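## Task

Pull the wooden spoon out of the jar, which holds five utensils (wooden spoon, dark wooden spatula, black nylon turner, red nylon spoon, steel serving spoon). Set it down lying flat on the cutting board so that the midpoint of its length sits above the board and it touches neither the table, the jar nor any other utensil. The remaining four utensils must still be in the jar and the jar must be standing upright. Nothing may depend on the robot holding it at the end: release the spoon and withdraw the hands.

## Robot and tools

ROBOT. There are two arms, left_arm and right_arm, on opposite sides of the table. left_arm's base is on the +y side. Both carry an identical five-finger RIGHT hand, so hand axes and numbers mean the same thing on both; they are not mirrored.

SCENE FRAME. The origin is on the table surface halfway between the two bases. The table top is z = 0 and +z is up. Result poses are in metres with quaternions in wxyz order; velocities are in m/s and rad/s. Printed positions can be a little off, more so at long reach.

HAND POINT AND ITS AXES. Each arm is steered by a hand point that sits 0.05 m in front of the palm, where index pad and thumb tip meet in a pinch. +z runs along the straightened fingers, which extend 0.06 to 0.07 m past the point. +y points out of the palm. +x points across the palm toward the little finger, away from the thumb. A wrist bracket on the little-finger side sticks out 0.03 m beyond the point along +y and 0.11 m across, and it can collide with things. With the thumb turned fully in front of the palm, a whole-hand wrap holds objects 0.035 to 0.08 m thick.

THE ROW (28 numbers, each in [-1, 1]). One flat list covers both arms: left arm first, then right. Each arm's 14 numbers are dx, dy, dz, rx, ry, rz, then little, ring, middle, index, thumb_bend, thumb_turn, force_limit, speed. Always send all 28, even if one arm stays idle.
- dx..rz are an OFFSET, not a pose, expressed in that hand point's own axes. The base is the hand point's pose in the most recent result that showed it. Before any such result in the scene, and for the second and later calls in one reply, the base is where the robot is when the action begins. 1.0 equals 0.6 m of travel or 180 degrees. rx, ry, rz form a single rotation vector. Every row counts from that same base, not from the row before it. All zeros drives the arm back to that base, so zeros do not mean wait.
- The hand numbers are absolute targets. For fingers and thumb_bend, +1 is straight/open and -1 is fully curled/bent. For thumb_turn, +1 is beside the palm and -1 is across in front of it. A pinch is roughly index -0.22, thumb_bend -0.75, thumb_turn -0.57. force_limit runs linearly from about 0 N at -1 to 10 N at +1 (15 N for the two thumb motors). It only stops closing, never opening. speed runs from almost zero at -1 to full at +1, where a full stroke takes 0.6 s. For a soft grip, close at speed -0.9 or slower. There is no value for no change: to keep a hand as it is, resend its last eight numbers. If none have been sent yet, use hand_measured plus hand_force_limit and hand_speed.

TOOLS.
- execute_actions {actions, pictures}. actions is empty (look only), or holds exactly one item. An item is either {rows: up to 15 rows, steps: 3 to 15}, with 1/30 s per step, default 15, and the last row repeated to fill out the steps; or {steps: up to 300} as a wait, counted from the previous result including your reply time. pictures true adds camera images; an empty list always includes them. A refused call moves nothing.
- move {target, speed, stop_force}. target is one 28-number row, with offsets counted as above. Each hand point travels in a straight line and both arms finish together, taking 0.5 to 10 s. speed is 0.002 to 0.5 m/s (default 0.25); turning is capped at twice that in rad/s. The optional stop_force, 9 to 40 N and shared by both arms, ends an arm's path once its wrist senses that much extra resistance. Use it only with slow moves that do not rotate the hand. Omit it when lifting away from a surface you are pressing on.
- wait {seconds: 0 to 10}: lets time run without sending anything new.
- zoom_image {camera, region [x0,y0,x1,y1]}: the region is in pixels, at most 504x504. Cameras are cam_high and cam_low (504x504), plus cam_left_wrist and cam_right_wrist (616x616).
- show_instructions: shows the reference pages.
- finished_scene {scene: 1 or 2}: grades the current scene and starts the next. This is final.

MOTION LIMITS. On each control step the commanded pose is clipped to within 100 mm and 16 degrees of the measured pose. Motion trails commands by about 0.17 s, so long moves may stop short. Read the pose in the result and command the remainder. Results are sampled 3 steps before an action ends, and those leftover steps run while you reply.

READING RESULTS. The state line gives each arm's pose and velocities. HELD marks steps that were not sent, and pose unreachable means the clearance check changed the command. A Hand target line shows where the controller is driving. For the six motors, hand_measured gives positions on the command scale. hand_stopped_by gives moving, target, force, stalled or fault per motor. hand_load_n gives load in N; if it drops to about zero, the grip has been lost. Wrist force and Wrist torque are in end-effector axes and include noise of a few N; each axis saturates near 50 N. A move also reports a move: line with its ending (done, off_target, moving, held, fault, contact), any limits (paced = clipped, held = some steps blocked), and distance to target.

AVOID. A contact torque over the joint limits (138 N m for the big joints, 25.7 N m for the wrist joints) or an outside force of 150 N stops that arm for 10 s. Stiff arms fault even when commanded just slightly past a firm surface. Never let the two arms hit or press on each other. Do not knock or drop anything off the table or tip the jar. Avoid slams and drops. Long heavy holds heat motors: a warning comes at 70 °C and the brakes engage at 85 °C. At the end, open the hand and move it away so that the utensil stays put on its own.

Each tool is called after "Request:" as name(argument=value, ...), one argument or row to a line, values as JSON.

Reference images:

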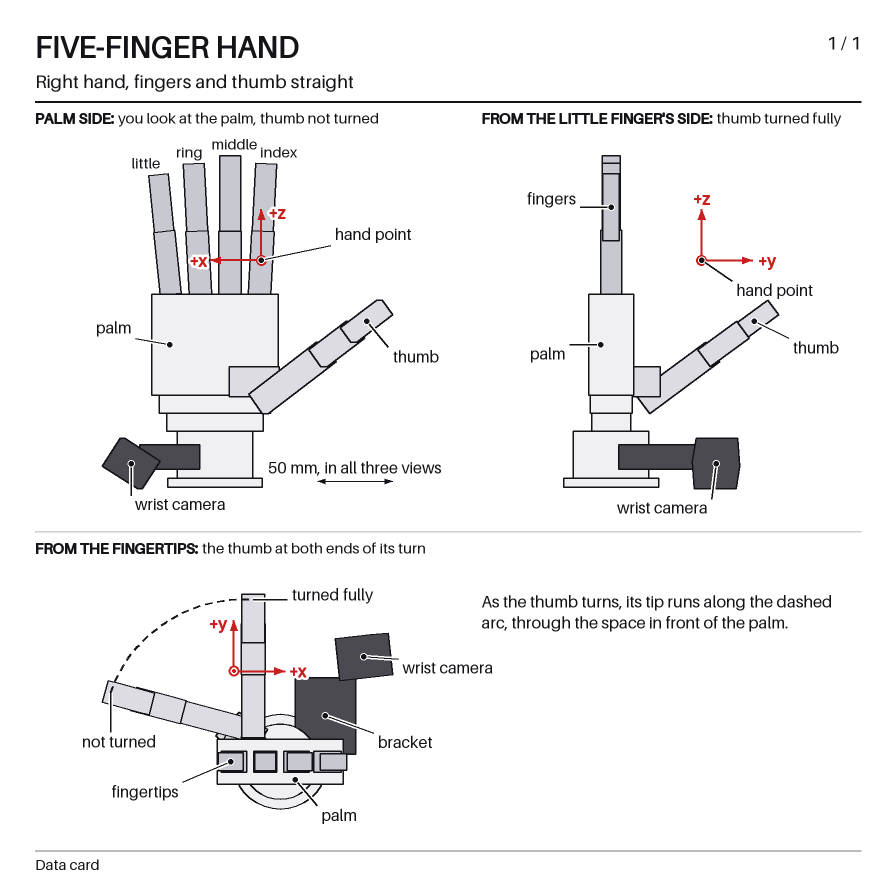

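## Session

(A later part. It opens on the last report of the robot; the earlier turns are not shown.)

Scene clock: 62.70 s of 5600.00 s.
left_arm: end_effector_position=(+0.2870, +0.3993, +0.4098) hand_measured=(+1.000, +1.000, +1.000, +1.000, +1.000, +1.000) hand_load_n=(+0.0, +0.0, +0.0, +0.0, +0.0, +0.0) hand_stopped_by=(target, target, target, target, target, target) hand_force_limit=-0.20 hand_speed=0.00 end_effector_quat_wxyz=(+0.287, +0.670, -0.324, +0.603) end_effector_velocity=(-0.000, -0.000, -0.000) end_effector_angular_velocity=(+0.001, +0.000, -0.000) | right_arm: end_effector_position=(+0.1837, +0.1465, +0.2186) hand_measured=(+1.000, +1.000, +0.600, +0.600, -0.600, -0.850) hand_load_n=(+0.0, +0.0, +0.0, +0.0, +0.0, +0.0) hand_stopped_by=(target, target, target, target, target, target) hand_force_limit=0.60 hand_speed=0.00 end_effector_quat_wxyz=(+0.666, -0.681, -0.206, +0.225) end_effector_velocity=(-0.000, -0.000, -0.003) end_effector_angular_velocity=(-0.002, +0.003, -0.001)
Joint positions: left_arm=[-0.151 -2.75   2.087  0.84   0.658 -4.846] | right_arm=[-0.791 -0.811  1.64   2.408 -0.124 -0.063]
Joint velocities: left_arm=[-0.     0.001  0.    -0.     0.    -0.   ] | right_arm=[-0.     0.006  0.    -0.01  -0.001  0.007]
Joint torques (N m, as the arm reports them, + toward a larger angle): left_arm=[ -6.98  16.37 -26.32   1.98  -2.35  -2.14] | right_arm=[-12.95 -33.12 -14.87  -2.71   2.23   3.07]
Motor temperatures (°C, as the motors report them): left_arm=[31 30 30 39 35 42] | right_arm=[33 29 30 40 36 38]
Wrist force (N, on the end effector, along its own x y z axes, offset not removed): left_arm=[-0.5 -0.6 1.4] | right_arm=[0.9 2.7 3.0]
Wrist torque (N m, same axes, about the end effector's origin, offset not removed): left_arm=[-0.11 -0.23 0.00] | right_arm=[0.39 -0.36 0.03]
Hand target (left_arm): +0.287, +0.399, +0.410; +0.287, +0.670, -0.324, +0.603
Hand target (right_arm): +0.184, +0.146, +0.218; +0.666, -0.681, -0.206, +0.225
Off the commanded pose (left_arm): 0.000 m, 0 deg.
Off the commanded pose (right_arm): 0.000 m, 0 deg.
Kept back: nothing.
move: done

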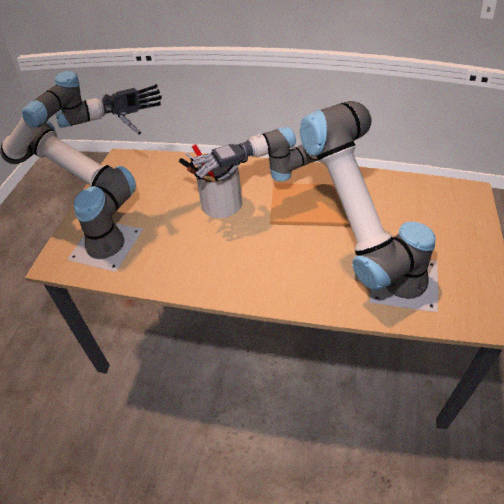

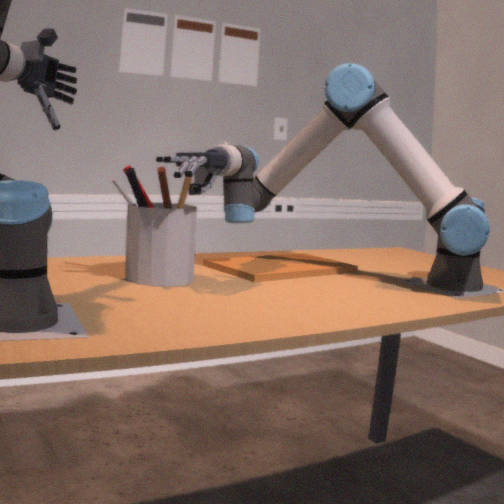

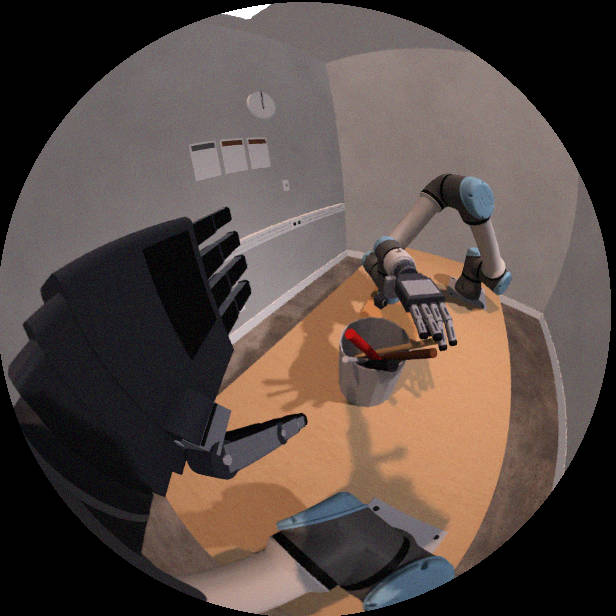

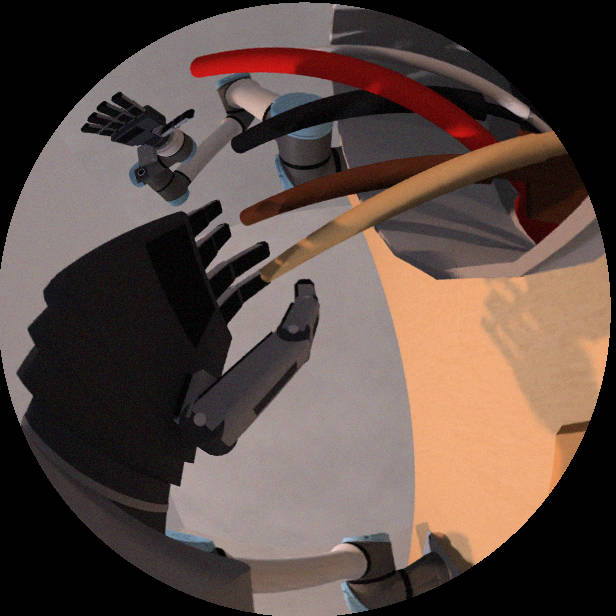

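Request:
move(
  target=[0,0,0,0,0,0,1,1,1,1,1,1,-0.2,0,0,-0.01,0.03,0,0,0,1,1,0.6,0.6,-0.6,-0.85,0.6,0],
  speed=0.02,
)

Request:
move(
  target=[0,0,0,0,0,0,1,1,1,1,1,1,-0.2,0,0,0.045,0,0,0,0,1,1,0.6,0.6,-0.6,-0.85,0.6,0],
  speed=0.02,
)

Request:
move(
  target=[0,0,0,0,0,0,1,1,1,1,-0.5,-0.5,-0.8,-0.85,0.6,-0.6],
)

Request:
move(
  target=[0,0,0,0,0,0,1,1,1,1,1,1,-0.2,0,0,0,0,0,0,0,1,1,-0.5,-0.5,-0.8,-0.85,0.6,-0.6],
)

Request:
zoom_image(
  camera="cam_right_wrist",
  region=[158, 158, 458, 458],
)

Request:
zoom_image(
  camera="cam_low",
  region=[110, 110, 230, 230],
)

Scene clock: 64.20 s of 5600.00 s.
left_arm: end_effector_position=(+0.2870, +0.3993, +0.4098) hand_measured=(+1.000, +1.000, +1.000, +1.000, +1.000, +1.000) hand_load_n=(+0.0, +0.0, +0.0, +0.0, +0.0, +0.0) hand_stopped_by=(target, target, target, target, target, target) hand_force_limit=-0.20 hand_speed=0.00 end_effector_quat_wxyz=(+0.287, +0.670, -0.324, +0.603) end_effector_velocity=(-0.000, -0.000, +0.000) end_effector_angular_velocity=(-0.001, +0.001, -0.001) | right_arm: end_effector_position=(+0.1736, +0.1610, +0.2243) hand_measured=(+1.000, +1.000, +0.600, +0.600, -0.600, -0.850) hand_load_n=(+0.0, +0.0, +0.0, +0.0, +0.0, +0.0) hand_stopped_by=(target, target, target, target, target, target) hand_force_limit=0.60 hand_speed=0.00 end_effector_quat_wxyz=(+0.666, -0.681, -0.206, +0.225) end_effector_velocity=(-0.002, +0.002, +0.001) end_effector_angular_velocity=(-0.001, +0.001, +0.002)
Joint positions: left_arm=[-0.151 -2.75   2.087  0.84   0.658 -4.846] | right_arm=[-0.76  -0.807  1.611  2.415 -0.154 -0.045]
Joint velocities: left_arm=[-0.001 -0.001 -0.    -0.     0.    -0.   ] | right_arm=[ 0.005  0.002 -0.005  0.    -0.003  0.005]
Joint torques (N m, as the arm reports them, + toward a larger angle): left_arm=[ -7.26  16.22 -26.24   1.84  -2.35  -2.06] | right_arm=[ 13.95 -32.48 -26.09   2.27  -1.74   2.54]
Motor temperatures (°C, as the motors report them): left_arm=[31 30 30 39 35 42] | right_arm=[33 29 30 40 36 38]
Wrist force (N, on the end effector, along its own x y z axes, offset not removed): left_arm=[0.5 -1.7 0.8] | right_arm=[1.1 2.3 0.9]
Wrist torque (N m, same axes, about the end effector's origin, offset not removed): left_arm=[-0.29 -0.36 0.11] | right_arm=[0.38 -0.29 0.15]
Hand target (left_arm): +0.287, +0.399, +0.410; +0.287, +0.670, -0.324, +0.603
Hand target (right_arm): +0.173, +0.161, +0.224; +0.666, -0.681, -0.206, +0.225
Off the commanded pose (left_arm): 0.000 m, 0 deg.
Off the commanded pose (right_arm): 0.000 m, 0 deg.
Kept back: nothing.
move: done

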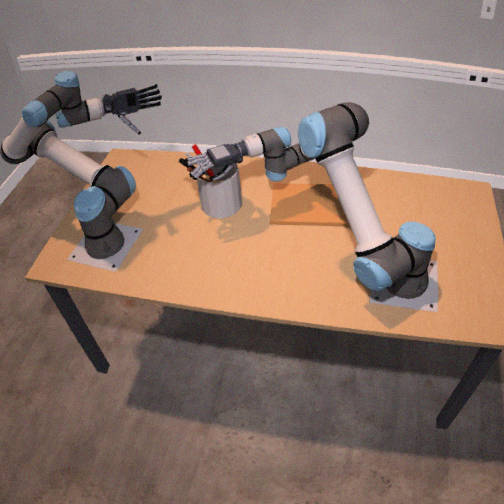

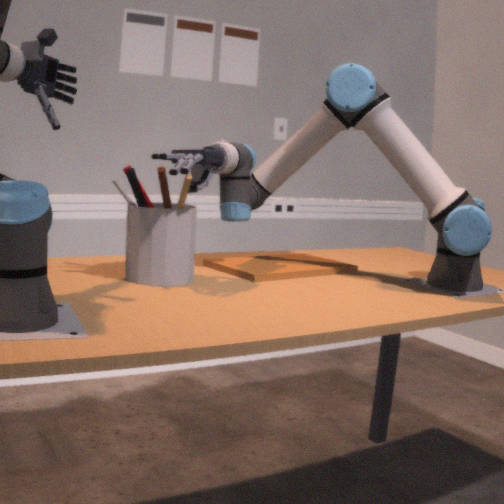

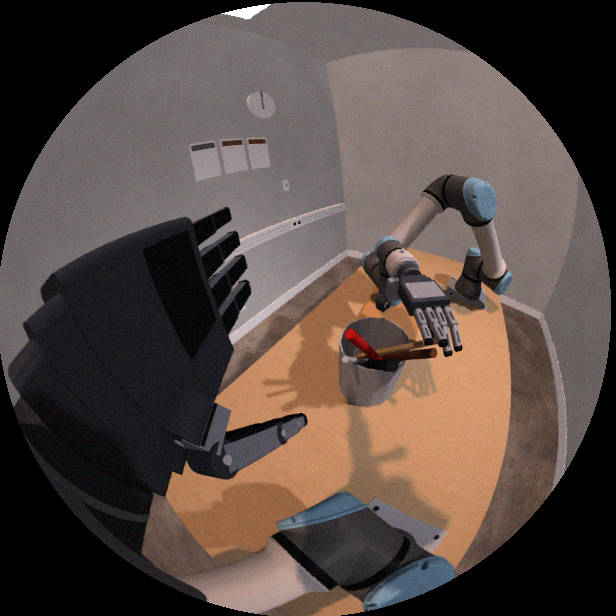

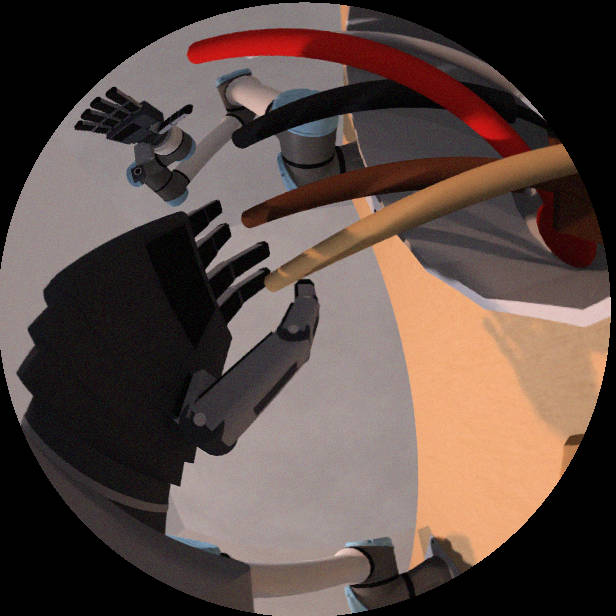

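Scene clock: 65.87 s of 5600.00 s.
left_arm: end_effector_position=(+0.2870, +0.3993, +0.4098) hand_measured=(+1.000, +1.000, +1.000, +1.000, +1.000, +1.000) hand_load_n=(+0.0, +0.0, +0.0, +0.0, +0.0, +0.0) hand_stopped_by=(target, target, target, target, target, target) hand_force_limit=-0.20 hand_speed=0.00 end_effector_quat_wxyz=(+0.287, +0.670, -0.324, +0.603) end_effector_velocity=(+0.000, +0.001, +0.000) end_effector_angular_velocity=(-0.002, +0.000, +0.001) | right_arm: end_effector_position=(+0.1731, +0.1603, +0.1977) hand_measured=(+1.000, +1.000, +0.600, +0.600, -0.600, -0.850) hand_load_n=(+0.5, +2.0, +0.0, +0.0, +0.0, +0.0) hand_stopped_by=(target, target, target, target, target, target) hand_force_limit=0.60 hand_speed=0.00 end_effector_quat_wxyz=(+0.666, -0.681, -0.207, +0.225) end_effector_velocity=(+0.001, -0.000, -0.003) end_effector_angular_velocity=(-0.001, +0.003, -0.002)
Joint positions: left_arm=[-0.151 -2.75   2.087  0.84   0.658 -4.846] | right_arm=[-0.76  -0.763  1.616  2.366 -0.154 -0.046]
Joint velocities: left_arm=[ 0.002 -0.001  0.    -0.001  0.     0.001] | right_arm=[-0.002  0.006  0.    -0.009 -0.001  0.006]
Joint torques (N m, as the arm reports them, + toward a larger angle): left_arm=[ -7.31  16.34 -26.34   1.8   -2.28  -2.08] | right_arm=[-13.29 -15.54  -5.53  -0.06  -0.58   3.34]
Motor temperatures (°C, as the motors report them): left_arm=[31 30 30 39 35 42] | right_arm=[33 29 30 40 36 38]
Wrist force (N, on the end effector, along its own x y z axes, offset not removed): left_arm=[0.5 -1.3 1.3] | right_arm=[-0.8 -31.1 -0.4]
Wrist torque (N m, same axes, about the end effector's origin, offset not removed): left_arm=[-0.27 -0.31 0.05] | right_arm=[1.12 -0.43 -1.73]
Hand target (left_arm): +0.287, +0.399, +0.410; +0.287, +0.670, -0.324, +0.603
Hand target (right_arm): +0.173, +0.160, +0.197; +0.666, -0.681, -0.206, +0.225
Off the commanded pose (left_arm): 0.000 m, 0 deg.
Off the commanded pose (right_arm): 0.000 m, 0 deg.
Kept back: nothing.
move: done

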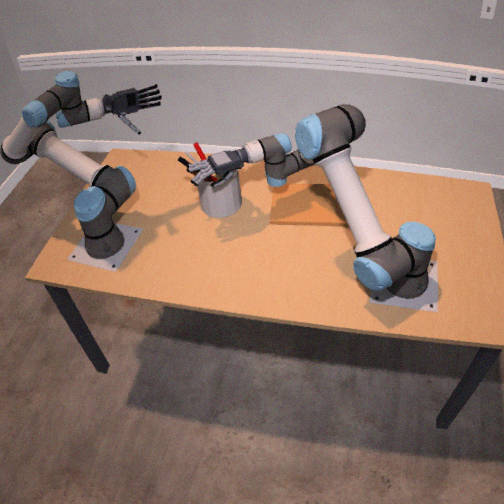

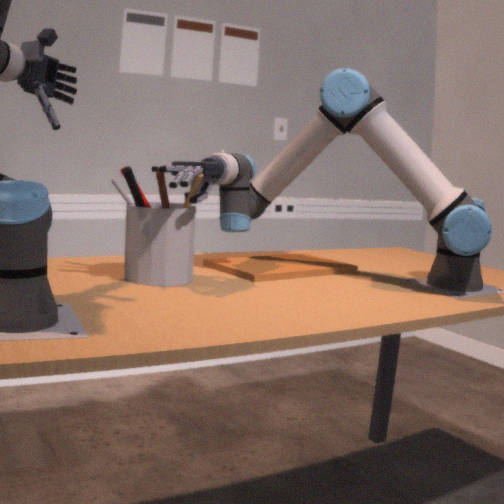

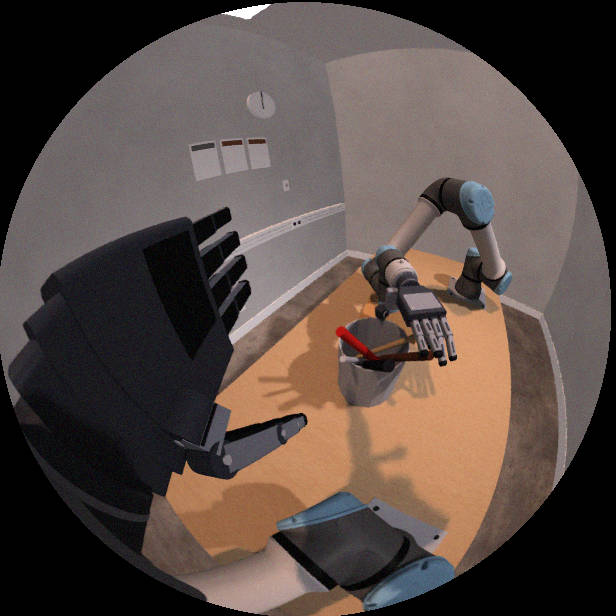

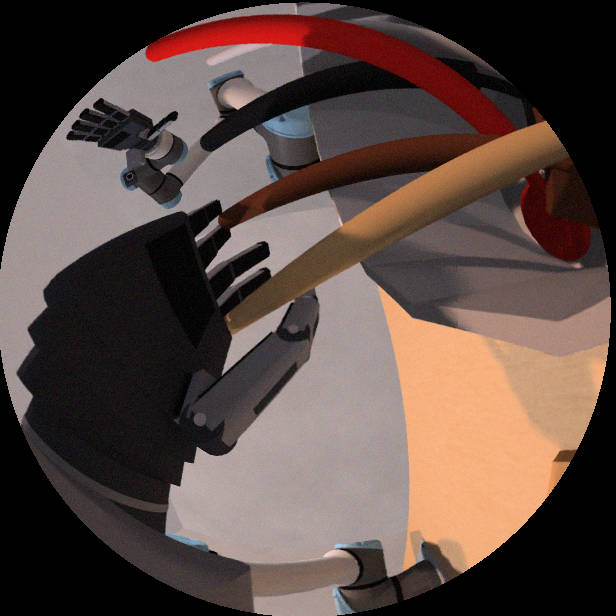

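Scene clock: 67.43 s of 5600.00 s.
left_arm: end_effector_position=(+0.2870, +0.3993, +0.4098) hand_measured=(+1.000, +1.000, +1.000, +1.000, +1.000, +1.000) hand_load_n=(+0.0, +0.0, +0.0, +0.0, +0.0, +0.0) hand_stopped_by=(target, target, target, target, target, target) hand_force_limit=-0.20 hand_speed=0.00 end_effector_quat_wxyz=(+0.287, +0.670, -0.324, +0.603) end_effector_velocity=(-0.000, +0.000, -0.000) end_effector_angular_velocity=(+0.002, -0.002, -0.001) | right_arm: end_effector_position=(+0.1731, +0.1603, +0.1978) hand_measured=(+1.000, +1.000, -0.252, -0.238, -0.798, -0.850) hand_load_n=(+0.0, +1.5, +11.5, +9.0, +1.5, +0.0) hand_stopped_by=(target, target, force, force, target, target) hand_force_limit=0.60 hand_speed=-0.60 end_effector_quat_wxyz=(+0.666, -0.681, -0.207, +0.225) end_effector_velocity=(+0.001, -0.000, +0.001) end_effector_angular_velocity=(+0.001, -0.001, -0.000)
Joint positions: left_arm=[-0.151 -2.75   2.087  0.84   0.658 -4.846] | right_arm=[-0.76  -0.763  1.616  2.366 -0.154 -0.046]
Joint velocities: left_arm=[-0.    -0.     0.     0.001  0.     0.002] | right_arm=[-0.002 -0.001  0.     0.     0.001 -0.001]
Joint torques (N m, as the arm reports them, + toward a larger angle): left_arm=[ -6.64  16.36 -26.35   1.84  -2.29  -2.13] | right_arm=[ -5.49 -23.27  -9.97   4.31  -1.    -2.97]
Motor temperatures (°C, as the motors report them): left_arm=[31 30 30 39 35 42] | right_arm=[33 29 30 40 36 38]
Wrist force (N, on the end effector, along its own x y z axes, offset not removed): left_arm=[0.4 -0.9 1.0] | right_arm=[-4.6 -44.5 4.9]
Wrist torque (N m, same axes, about the end effector's origin, offset not removed): left_arm=[-0.09 -0.35 0.07] | right_arm=[0.12 -0.53 -1.18]
Hand target (left_arm): +0.287, +0.399, +0.410; +0.287, +0.670, -0.324, +0.603
Hand target (right_arm): +0.173, +0.160, +0.198; +0.666, -0.681, -0.207, +0.225
Off the commanded pose (left_arm): 0.000 m, 0 deg.
Off the commanded pose (right_arm): 0.000 m, 0 deg.
Kept back: nothing.
move: done

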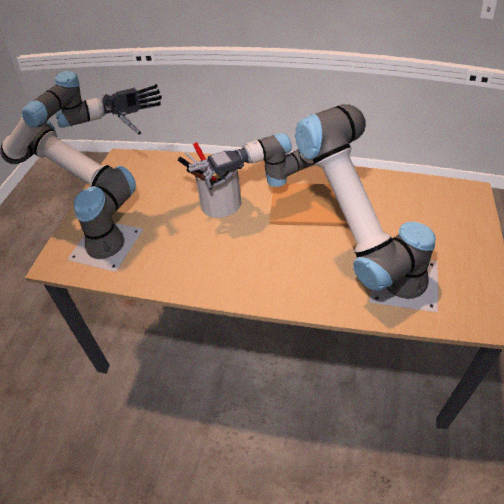

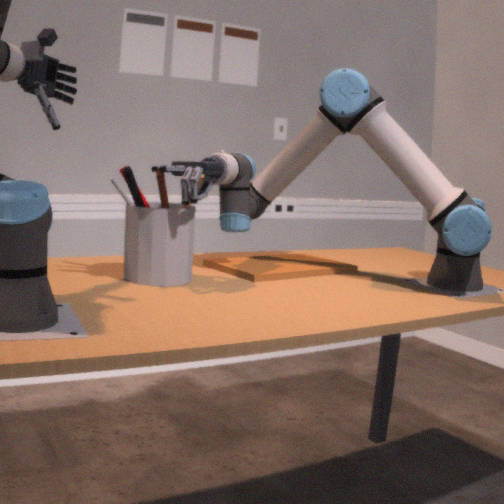

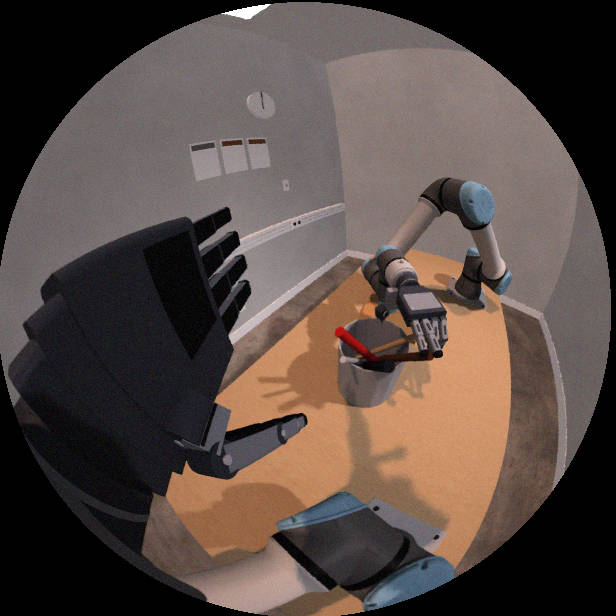

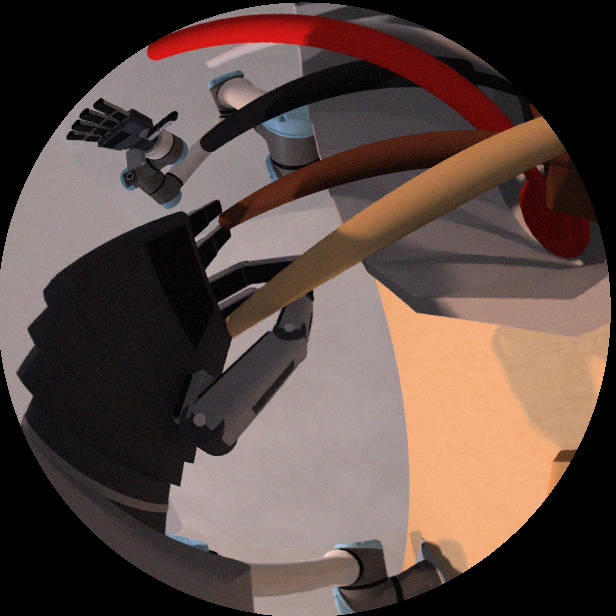

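Region (158, 158, 458, 458) of cam_right_wrist's 616x616 image, scaled by 1.680, with more detail than that image has.

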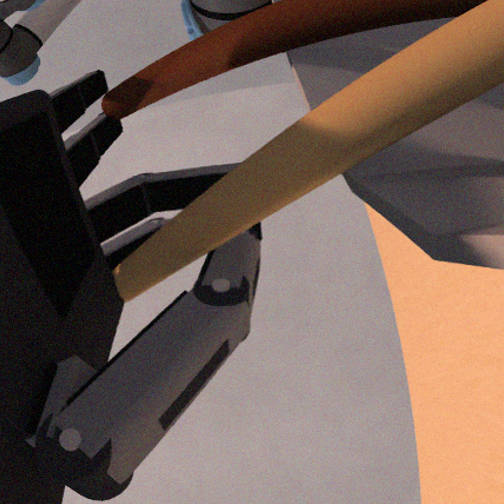

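Region (110, 110, 230, 230) of cam_low's 504x504 image, scaled by 4.200, with more detail than that image has.

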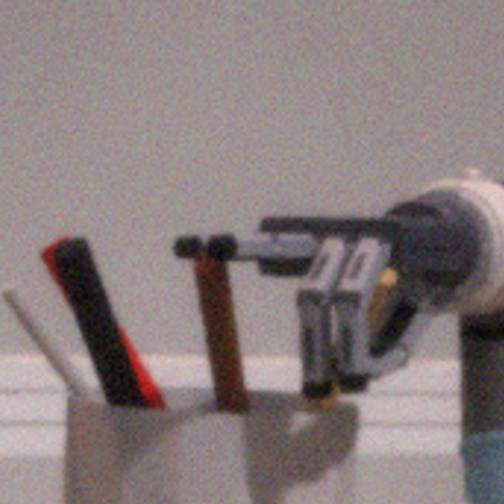

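Request:
move(
  target=[0,0,0,0,0,0,1,1,1,1,1,1,-0.2,0, 0,-0.07,0,0,0,0,1,1,-0.5,-0.5,-0.8,-0.85,0.6,-0.6],
  speed=0.05,
)

Scene clock: 68.97 s of 5600.00 s.
left_arm: end_effector_position=(+0.2870, +0.3993, +0.4098) hand_measured=(+1.000, +1.000, +1.000, +1.000, +1.000, +1.000) hand_load_n=(+0.0, +0.0, +0.0, +0.0, +0.0, +0.0) hand_stopped_by=(target, target, target, target, target, target) hand_force_limit=-0.20 hand_speed=0.00 end_effector_quat_wxyz=(+0.287, +0.670, -0.324, +0.603) end_effector_velocity=(+0.000, +0.000, -0.000) end_effector_angular_velocity=(+0.001, +0.000, +0.002) | right_arm: end_effector_position=(+0.1739, +0.1614, +0.2395) hand_measured=(+1.000, +1.000, -0.252, -0.238, -0.798, -0.850) hand_load_n=(+0.0, +0.0, +11.0, +6.0, +2.0, +0.0) hand_stopped_by=(target, target, force, force, target, target) hand_force_limit=0.60 hand_speed=-0.60 end_effector_quat_wxyz=(+0.666, -0.681, -0.207, +0.225) end_effector_velocity=(+0.000, -0.000, +0.002) end_effector_angular_velocity=(-0.001, -0.001, +0.000)
Joint positions: left_arm=[-0.151 -2.75   2.087  0.84   0.658 -4.846] | right_arm=[-0.76  -0.831  1.606  2.443 -0.154 -0.044]
Joint velocities: left_arm=[ 0.001  0.001 -0.     0.002 -0.    -0.001] | right_arm=[-0.001 -0.006  0.004  0.014  0.001 -0.012]
Joint torques (N m, as the arm reports them, + toward a larger angle): left_arm=[ -7.18  16.28 -26.91   1.85  -2.28  -2.05] | right_arm=[ 15.29 -52.15  -5.57   2.37  -1.54  -2.66]
Motor temperatures (°C, as the motors report them): left_arm=[31 30 30 39 35 42] | right_arm=[33 29 30 40 36 38]
Wrist force (N, on the end effector, along its own x y z axes, offset not removed): left_arm=[0.6 -0.5 0.6] | right_arm=[2.7 2.8 1.9]
Wrist torque (N m, same axes, about the end effector's origin, offset not removed): left_arm=[-0.11 -0.40 0.08] | right_arm=[0.54 -0.65 0.18]
Hand target (left_arm): +0.287, +0.399, +0.410; +0.287, +0.670, -0.324, +0.603
Hand target (right_arm): +0.174, +0.161, +0.240; +0.666, -0.681, -0.206, +0.225
Off the commanded pose (left_arm): 0.000 m, 0 deg.
Off the commanded pose (right_arm): 0.000 m, 0 deg.
Kept back: nothing.
move: done

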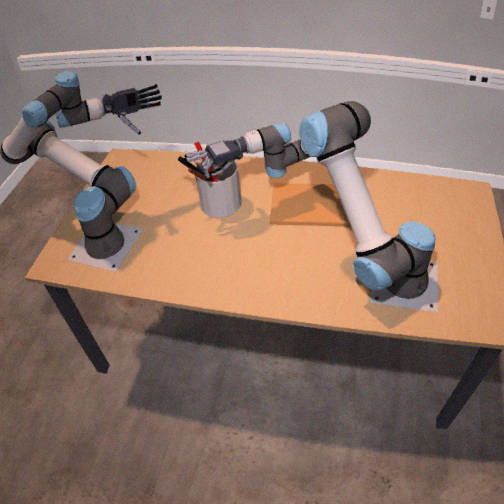

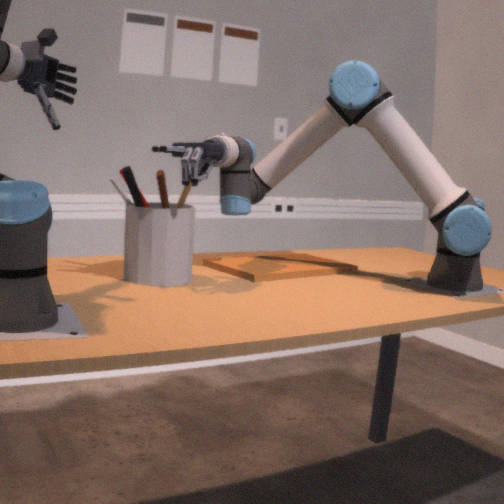

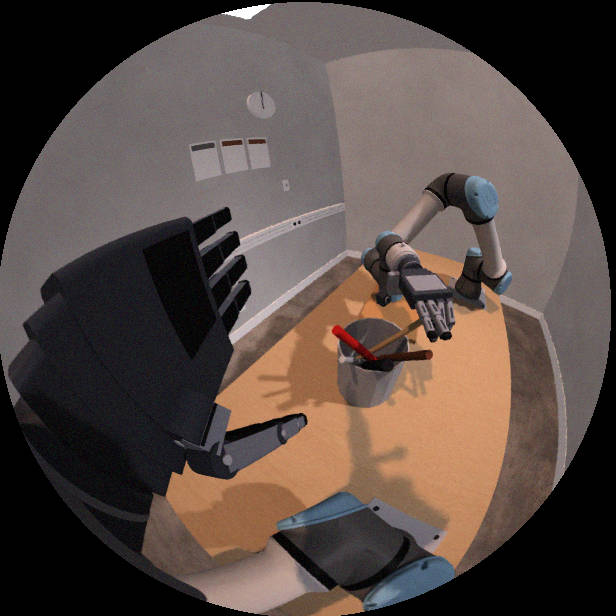

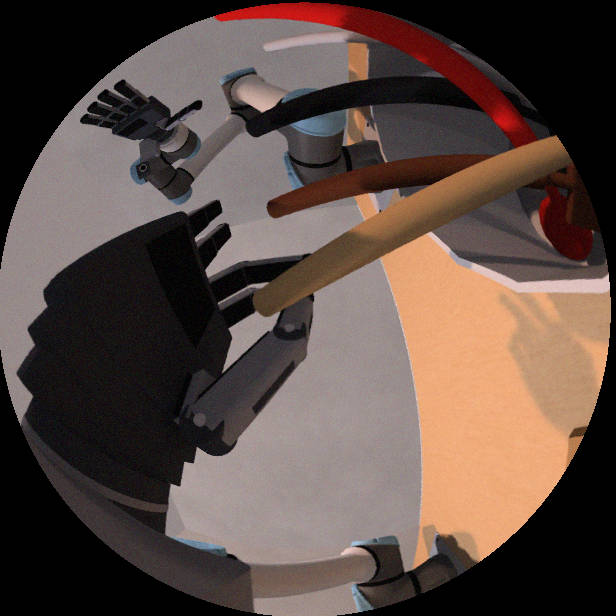

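Request:
move(
  target=[0,0,0,0,0,0,1,1,1,1,1,1,-0.2,0, 0,-0.08,0,0,0,0,1,1,-0.5,-0.5,-0.8,-0.85,0.6,-0.6],
  speed=0.04,
)

Scene clock: 70.83 s of 5600.00 s.
left_arm: end_effector_position=(+0.2870, +0.3993, +0.4098) hand_measured=(+1.000, +1.000, +1.000, +1.000, +1.000, +1.000) hand_load_n=(+0.0, +0.0, +0.0, +0.0, +0.0, +0.0) hand_stopped_by=(target, target, target, target, target, target) hand_force_limit=-0.20 hand_speed=0.00 end_effector_quat_wxyz=(+0.287, +0.670, -0.324, +0.603) end_effector_velocity=(-0.000, -0.001, -0.000) end_effector_angular_velocity=(+0.002, -0.000, +0.000) | right_arm: end_effector_position=(+0.1747, +0.1627, +0.2871) hand_measured=(+1.000, +1.000, -0.252, -0.238, -0.798, -0.850) hand_load_n=(+0.0, +0.0, +11.0, +6.0, +2.0, +0.0) hand_stopped_by=(target, target, force, force, target, target) hand_force_limit=0.60 hand_speed=-0.60 end_effector_quat_wxyz=(+0.666, -0.680, -0.206, +0.225) end_effector_velocity=(+0.001, +0.000, +0.002) end_effector_angular_velocity=(+0.000, -0.003, -0.001)
Joint positions: left_arm=[-0.151 -2.75   2.087  0.84   0.658 -4.846] | right_arm=[-0.759 -0.902  1.581  2.536 -0.155 -0.042]
Joint velocities: left_arm=[ 0.     0.003  0.    -0.    -0.    -0.   ] | right_arm=[ 0.    -0.005 -0.     0.013 -0.001 -0.01 ]
Joint torques (N m, as the arm reports them, + toward a larger angle): left_arm=[ -7.51  16.82 -26.45   1.85  -2.18  -2.1 ] | right_arm=[ 14.06 -50.64 -24.72   2.7   -1.8   -2.34]
Motor temperatures (°C, as the motors report them): left_arm=[31 30 30 39 35 42] | right_arm=[33 29 30 40 36 38]
Wrist force (N, on the end effector, along its own x y z axes, offset not removed): left_arm=[-0.5 -1.1 0.8] | right_arm=[0.1 1.8 1.6]
Wrist torque (N m, same axes, about the end effector's origin, offset not removed): left_arm=[-0.16 -0.20 0.02] | right_arm=[0.43 -0.24 -0.01]
Hand target (left_arm): +0.287, +0.399, +0.410; +0.287, +0.670, -0.324, +0.603
Hand target (right_arm): +0.175, +0.163, +0.287; +0.666, -0.681, -0.207, +0.225
Off the commanded pose (left_arm): 0.000 m, 0 deg.
Off the commanded pose (right_arm): 0.000 m, 0 deg.
Kept back: nothing.
move: done

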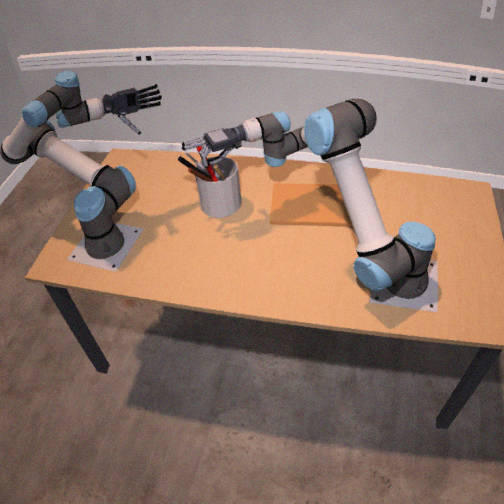

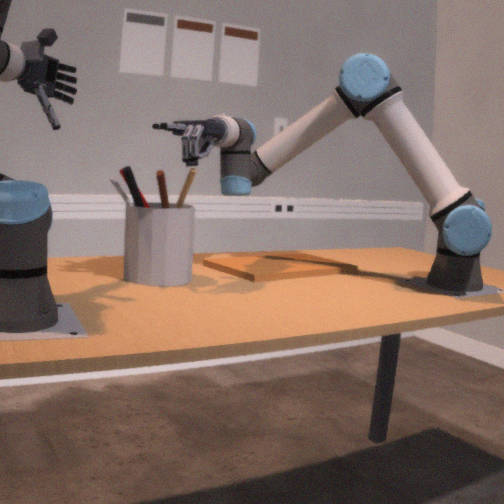

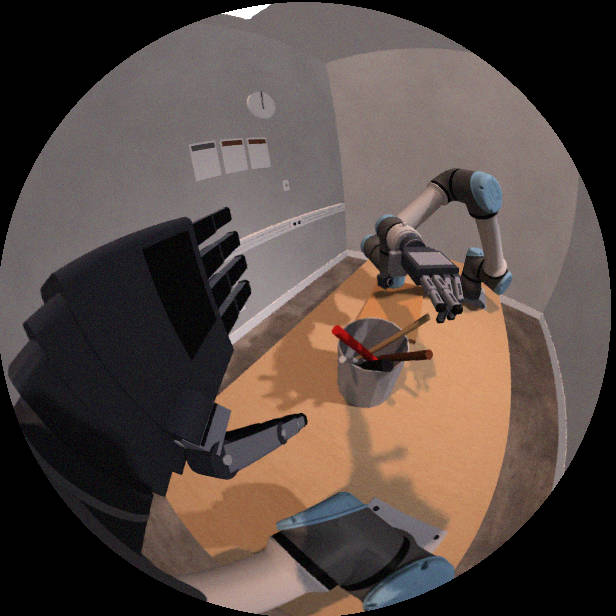

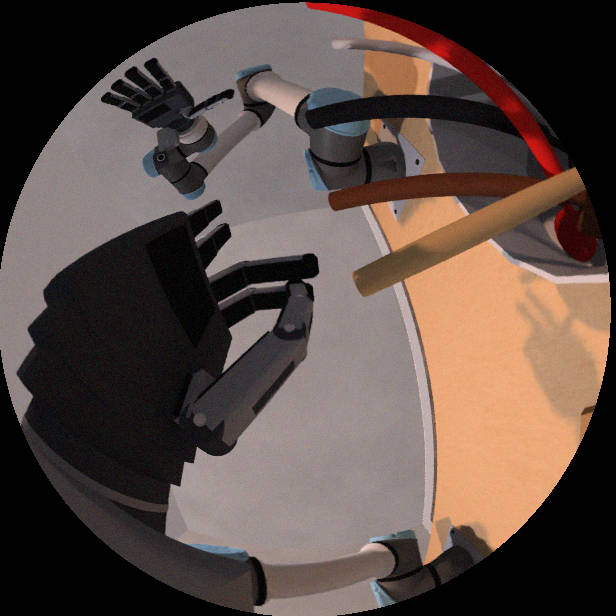

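Request:
move(
  target=[0,0,0,0,0,0,1,1,1,1,1,1,-0.2,0, -0.05,0,-0.03,0,0,-0.5,1,1,0.6,0.6,-0.6,-0.7,0.6,0.2],
  speed=0.1,
)

Scene clock: 79.33 s of 5600.00 s.
left_arm: end_effector_position=(+0.2870, +0.3993, +0.4098) hand_measured=(+1.000, +1.000, +1.000, +1.000, +1.000, +1.000) hand_load_n=(+0.0, +0.0, +0.0, +0.0, +0.0, +0.0) hand_stopped_by=(target, target, target, target, target, target) hand_force_limit=-0.20 hand_speed=0.00 end_effector_quat_wxyz=(+0.287, +0.670, -0.324, +0.603) end_effector_velocity=(-0.000, -0.001, +0.000) end_effector_angular_velocity=(+0.000, +0.000, -0.002) | right_arm: end_effector_position=(+0.1607, +0.1308, +0.2881) hand_measured=(+1.000, +1.000, +0.600, +0.600, -0.600, -0.700) hand_load_n=(+0.0, +0.0, +0.0, +0.0, +0.0, +0.0) hand_stopped_by=(target, target, target, target, target, target) hand_force_limit=0.60 hand_speed=0.20 end_effector_quat_wxyz=(-0.631, +0.336, +0.626, +0.311) end_effector_velocity=(+0.000, -0.001, +0.000) end_effector_angular_velocity=(+0.003, -0.016, +0.001)
Joint positions: left_arm=[-0.151 -2.75   2.087  0.84   0.658 -4.846] | right_arm=[-0.757 -1.063  1.975  2.294 -0.156 -1.6  ]
Joint velocities: left_arm=[-0.002  0.001 -0.     0.     0.    -0.001] | right_arm=[-0.    -0.01   0.014  0.04   0.001 -0.058]
Joint torques (N m, as the arm reports them, + toward a larger angle): left_arm=[ -7.33  16.58 -26.67   1.85  -2.23  -2.05] | right_arm=[ -8.62 -43.62  -2.81   2.66  -0.97  -2.88]
Motor temperatures (°C, as the motors report them): left_arm=[31 30 30 39 35 42] | right_arm=[33 29 30 40 36 38]
Wrist force (N, on the end effector, along its own x y z axes, offset not removed): left_arm=[-0.2 -0.8 -0.9] | right_arm=[2.1 2.0 1.9]
Wrist torque (N m, same axes, about the end effector's origin, offset not removed): left_arm=[-0.07 -0.16 0.01] | right_arm=[0.34 -0.48 0.18]
Hand target (left_arm): +0.287, +0.399, +0.410; +0.287, +0.670, -0.324, +0.603
Hand target (right_arm): +0.161, +0.131, +0.288; +0.630, -0.335, -0.627, -0.312
Off the commanded pose (left_arm): 0.000 m, 0 deg.
Off the commanded pose (right_arm): 0.000 m, 0 deg.
Kept back: nothing.
move: done

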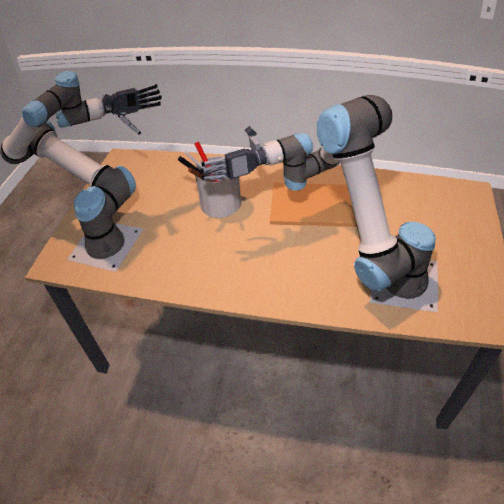

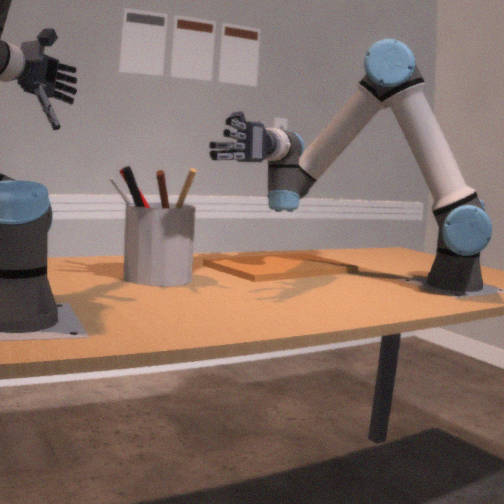

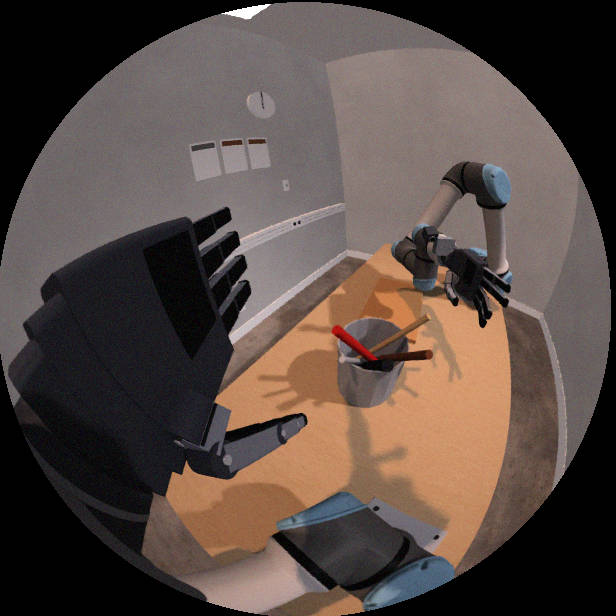

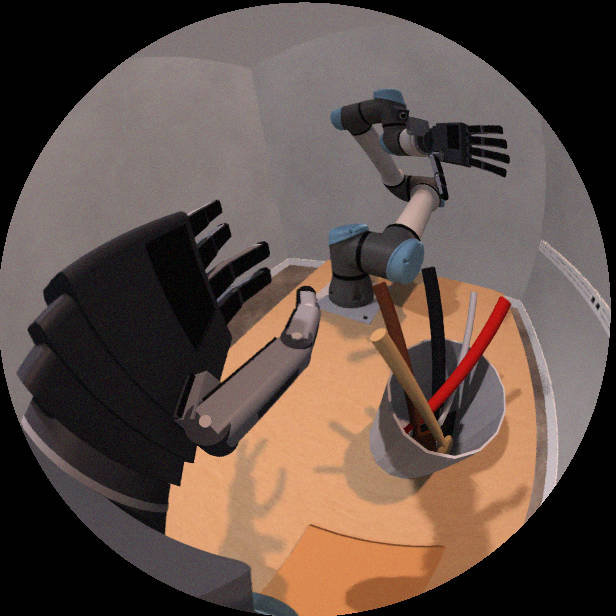

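Request:
move(
  target=[0,0,0,0,0,0,1,1,1,1,1,1,-0.2,0, -0.12,0.015,0.01,0,0,0,1,1,1,1,-0.6,-0.7,0.6,0.2],
  speed=0.06,
)

Scene clock: 81.27 s of 5600.00 s.
left_arm: end_effector_position=(+0.2870, +0.3993, +0.4098) hand_measured=(+1.000, +1.000, +1.000, +1.000, +1.000, +1.000) hand_load_n=(+0.0, +0.0, +0.0, +0.0, +0.0, +0.0) hand_stopped_by=(target, target, target, target, target, target) hand_force_limit=-0.20 hand_speed=0.00 end_effector_quat_wxyz=(+0.287, +0.670, -0.324, +0.603) end_effector_velocity=(-0.000, -0.001, -0.000) end_effector_angular_velocity=(+0.001, -0.001, -0.001) | right_arm: end_effector_position=(+0.1630, +0.1389, +0.2162) hand_measured=(+1.000, +1.000, +1.000, +1.000, -0.600, -0.700) hand_load_n=(+0.0, +0.0, +0.0, +0.0, +0.0, +0.0) hand_stopped_by=(target, target, target, target, target, target) hand_force_limit=0.60 hand_speed=0.20 end_effector_quat_wxyz=(-0.631, +0.336, +0.627, +0.311) end_effector_velocity=(-0.000, +0.001, -0.003) end_effector_angular_velocity=(+0.003, +0.001, -0.000)
Joint positions: left_arm=[-0.151 -2.75   2.087  0.84   0.658 -4.846] | right_arm=[-0.748 -0.898  1.962  2.142 -0.165 -1.601]
Joint velocities: left_arm=[-0.002  0.002  0.    -0.001 -0.     0.001] | right_arm=[ 0.001  0.012 -0.007 -0.024 -0.001  0.019]
Joint torques (N m, as the arm reports them, + toward a larger angle): left_arm=[ -7.14  16.99 -26.93   1.72  -2.18  -2.03] | right_arm=[ 14.47 -27.67 -20.61  -3.21  -1.65   2.76]
Motor temperatures (°C, as the motors report them): left_arm=[31 30 30 39 35 42] | right_arm=[33 29 30 40 36 38]
Wrist force (N, on the end effector, along its own x y z axes, offset not removed): left_arm=[-0.3 -2.1 0.3] | right_arm=[0.6 1.1 2.2]
Wrist torque (N m, same axes, about the end effector's origin, offset not removed): left_arm=[-0.27 -0.21 -0.02] | right_arm=[0.15 -0.34 0.01]
Hand target (left_arm): +0.287, +0.399, +0.410; +0.287, +0.670, -0.324, +0.603
Hand target (right_arm): +0.163, +0.139, +0.216; +0.631, -0.336, -0.626, -0.311
Off the commanded pose (left_arm): 0.000 m, 0 deg.
Off the commanded pose (right_arm): 0.000 m, 0 deg.
Kept back: nothing.
move: done

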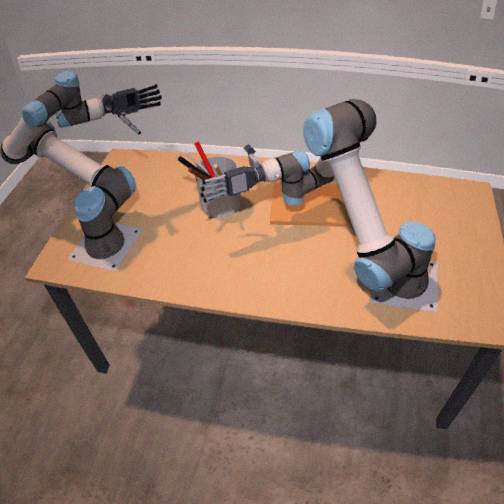

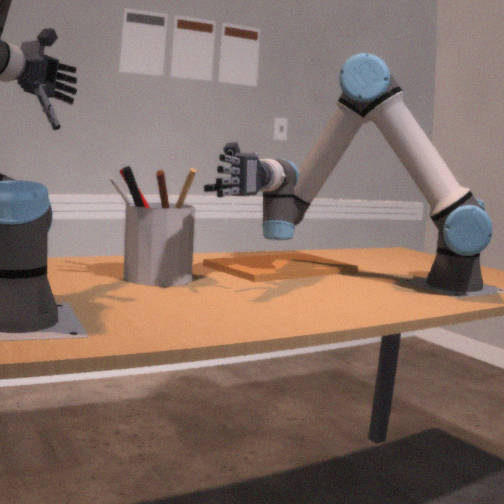

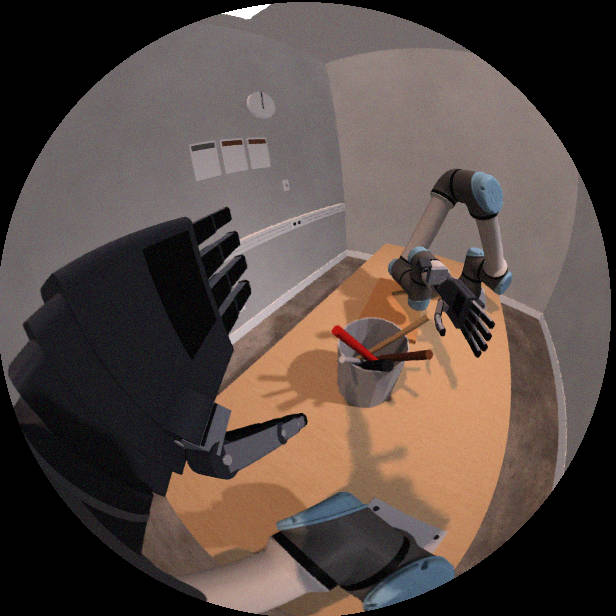

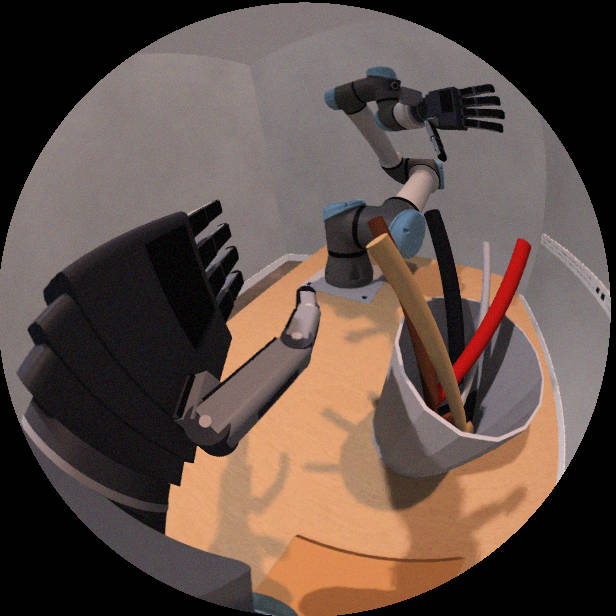

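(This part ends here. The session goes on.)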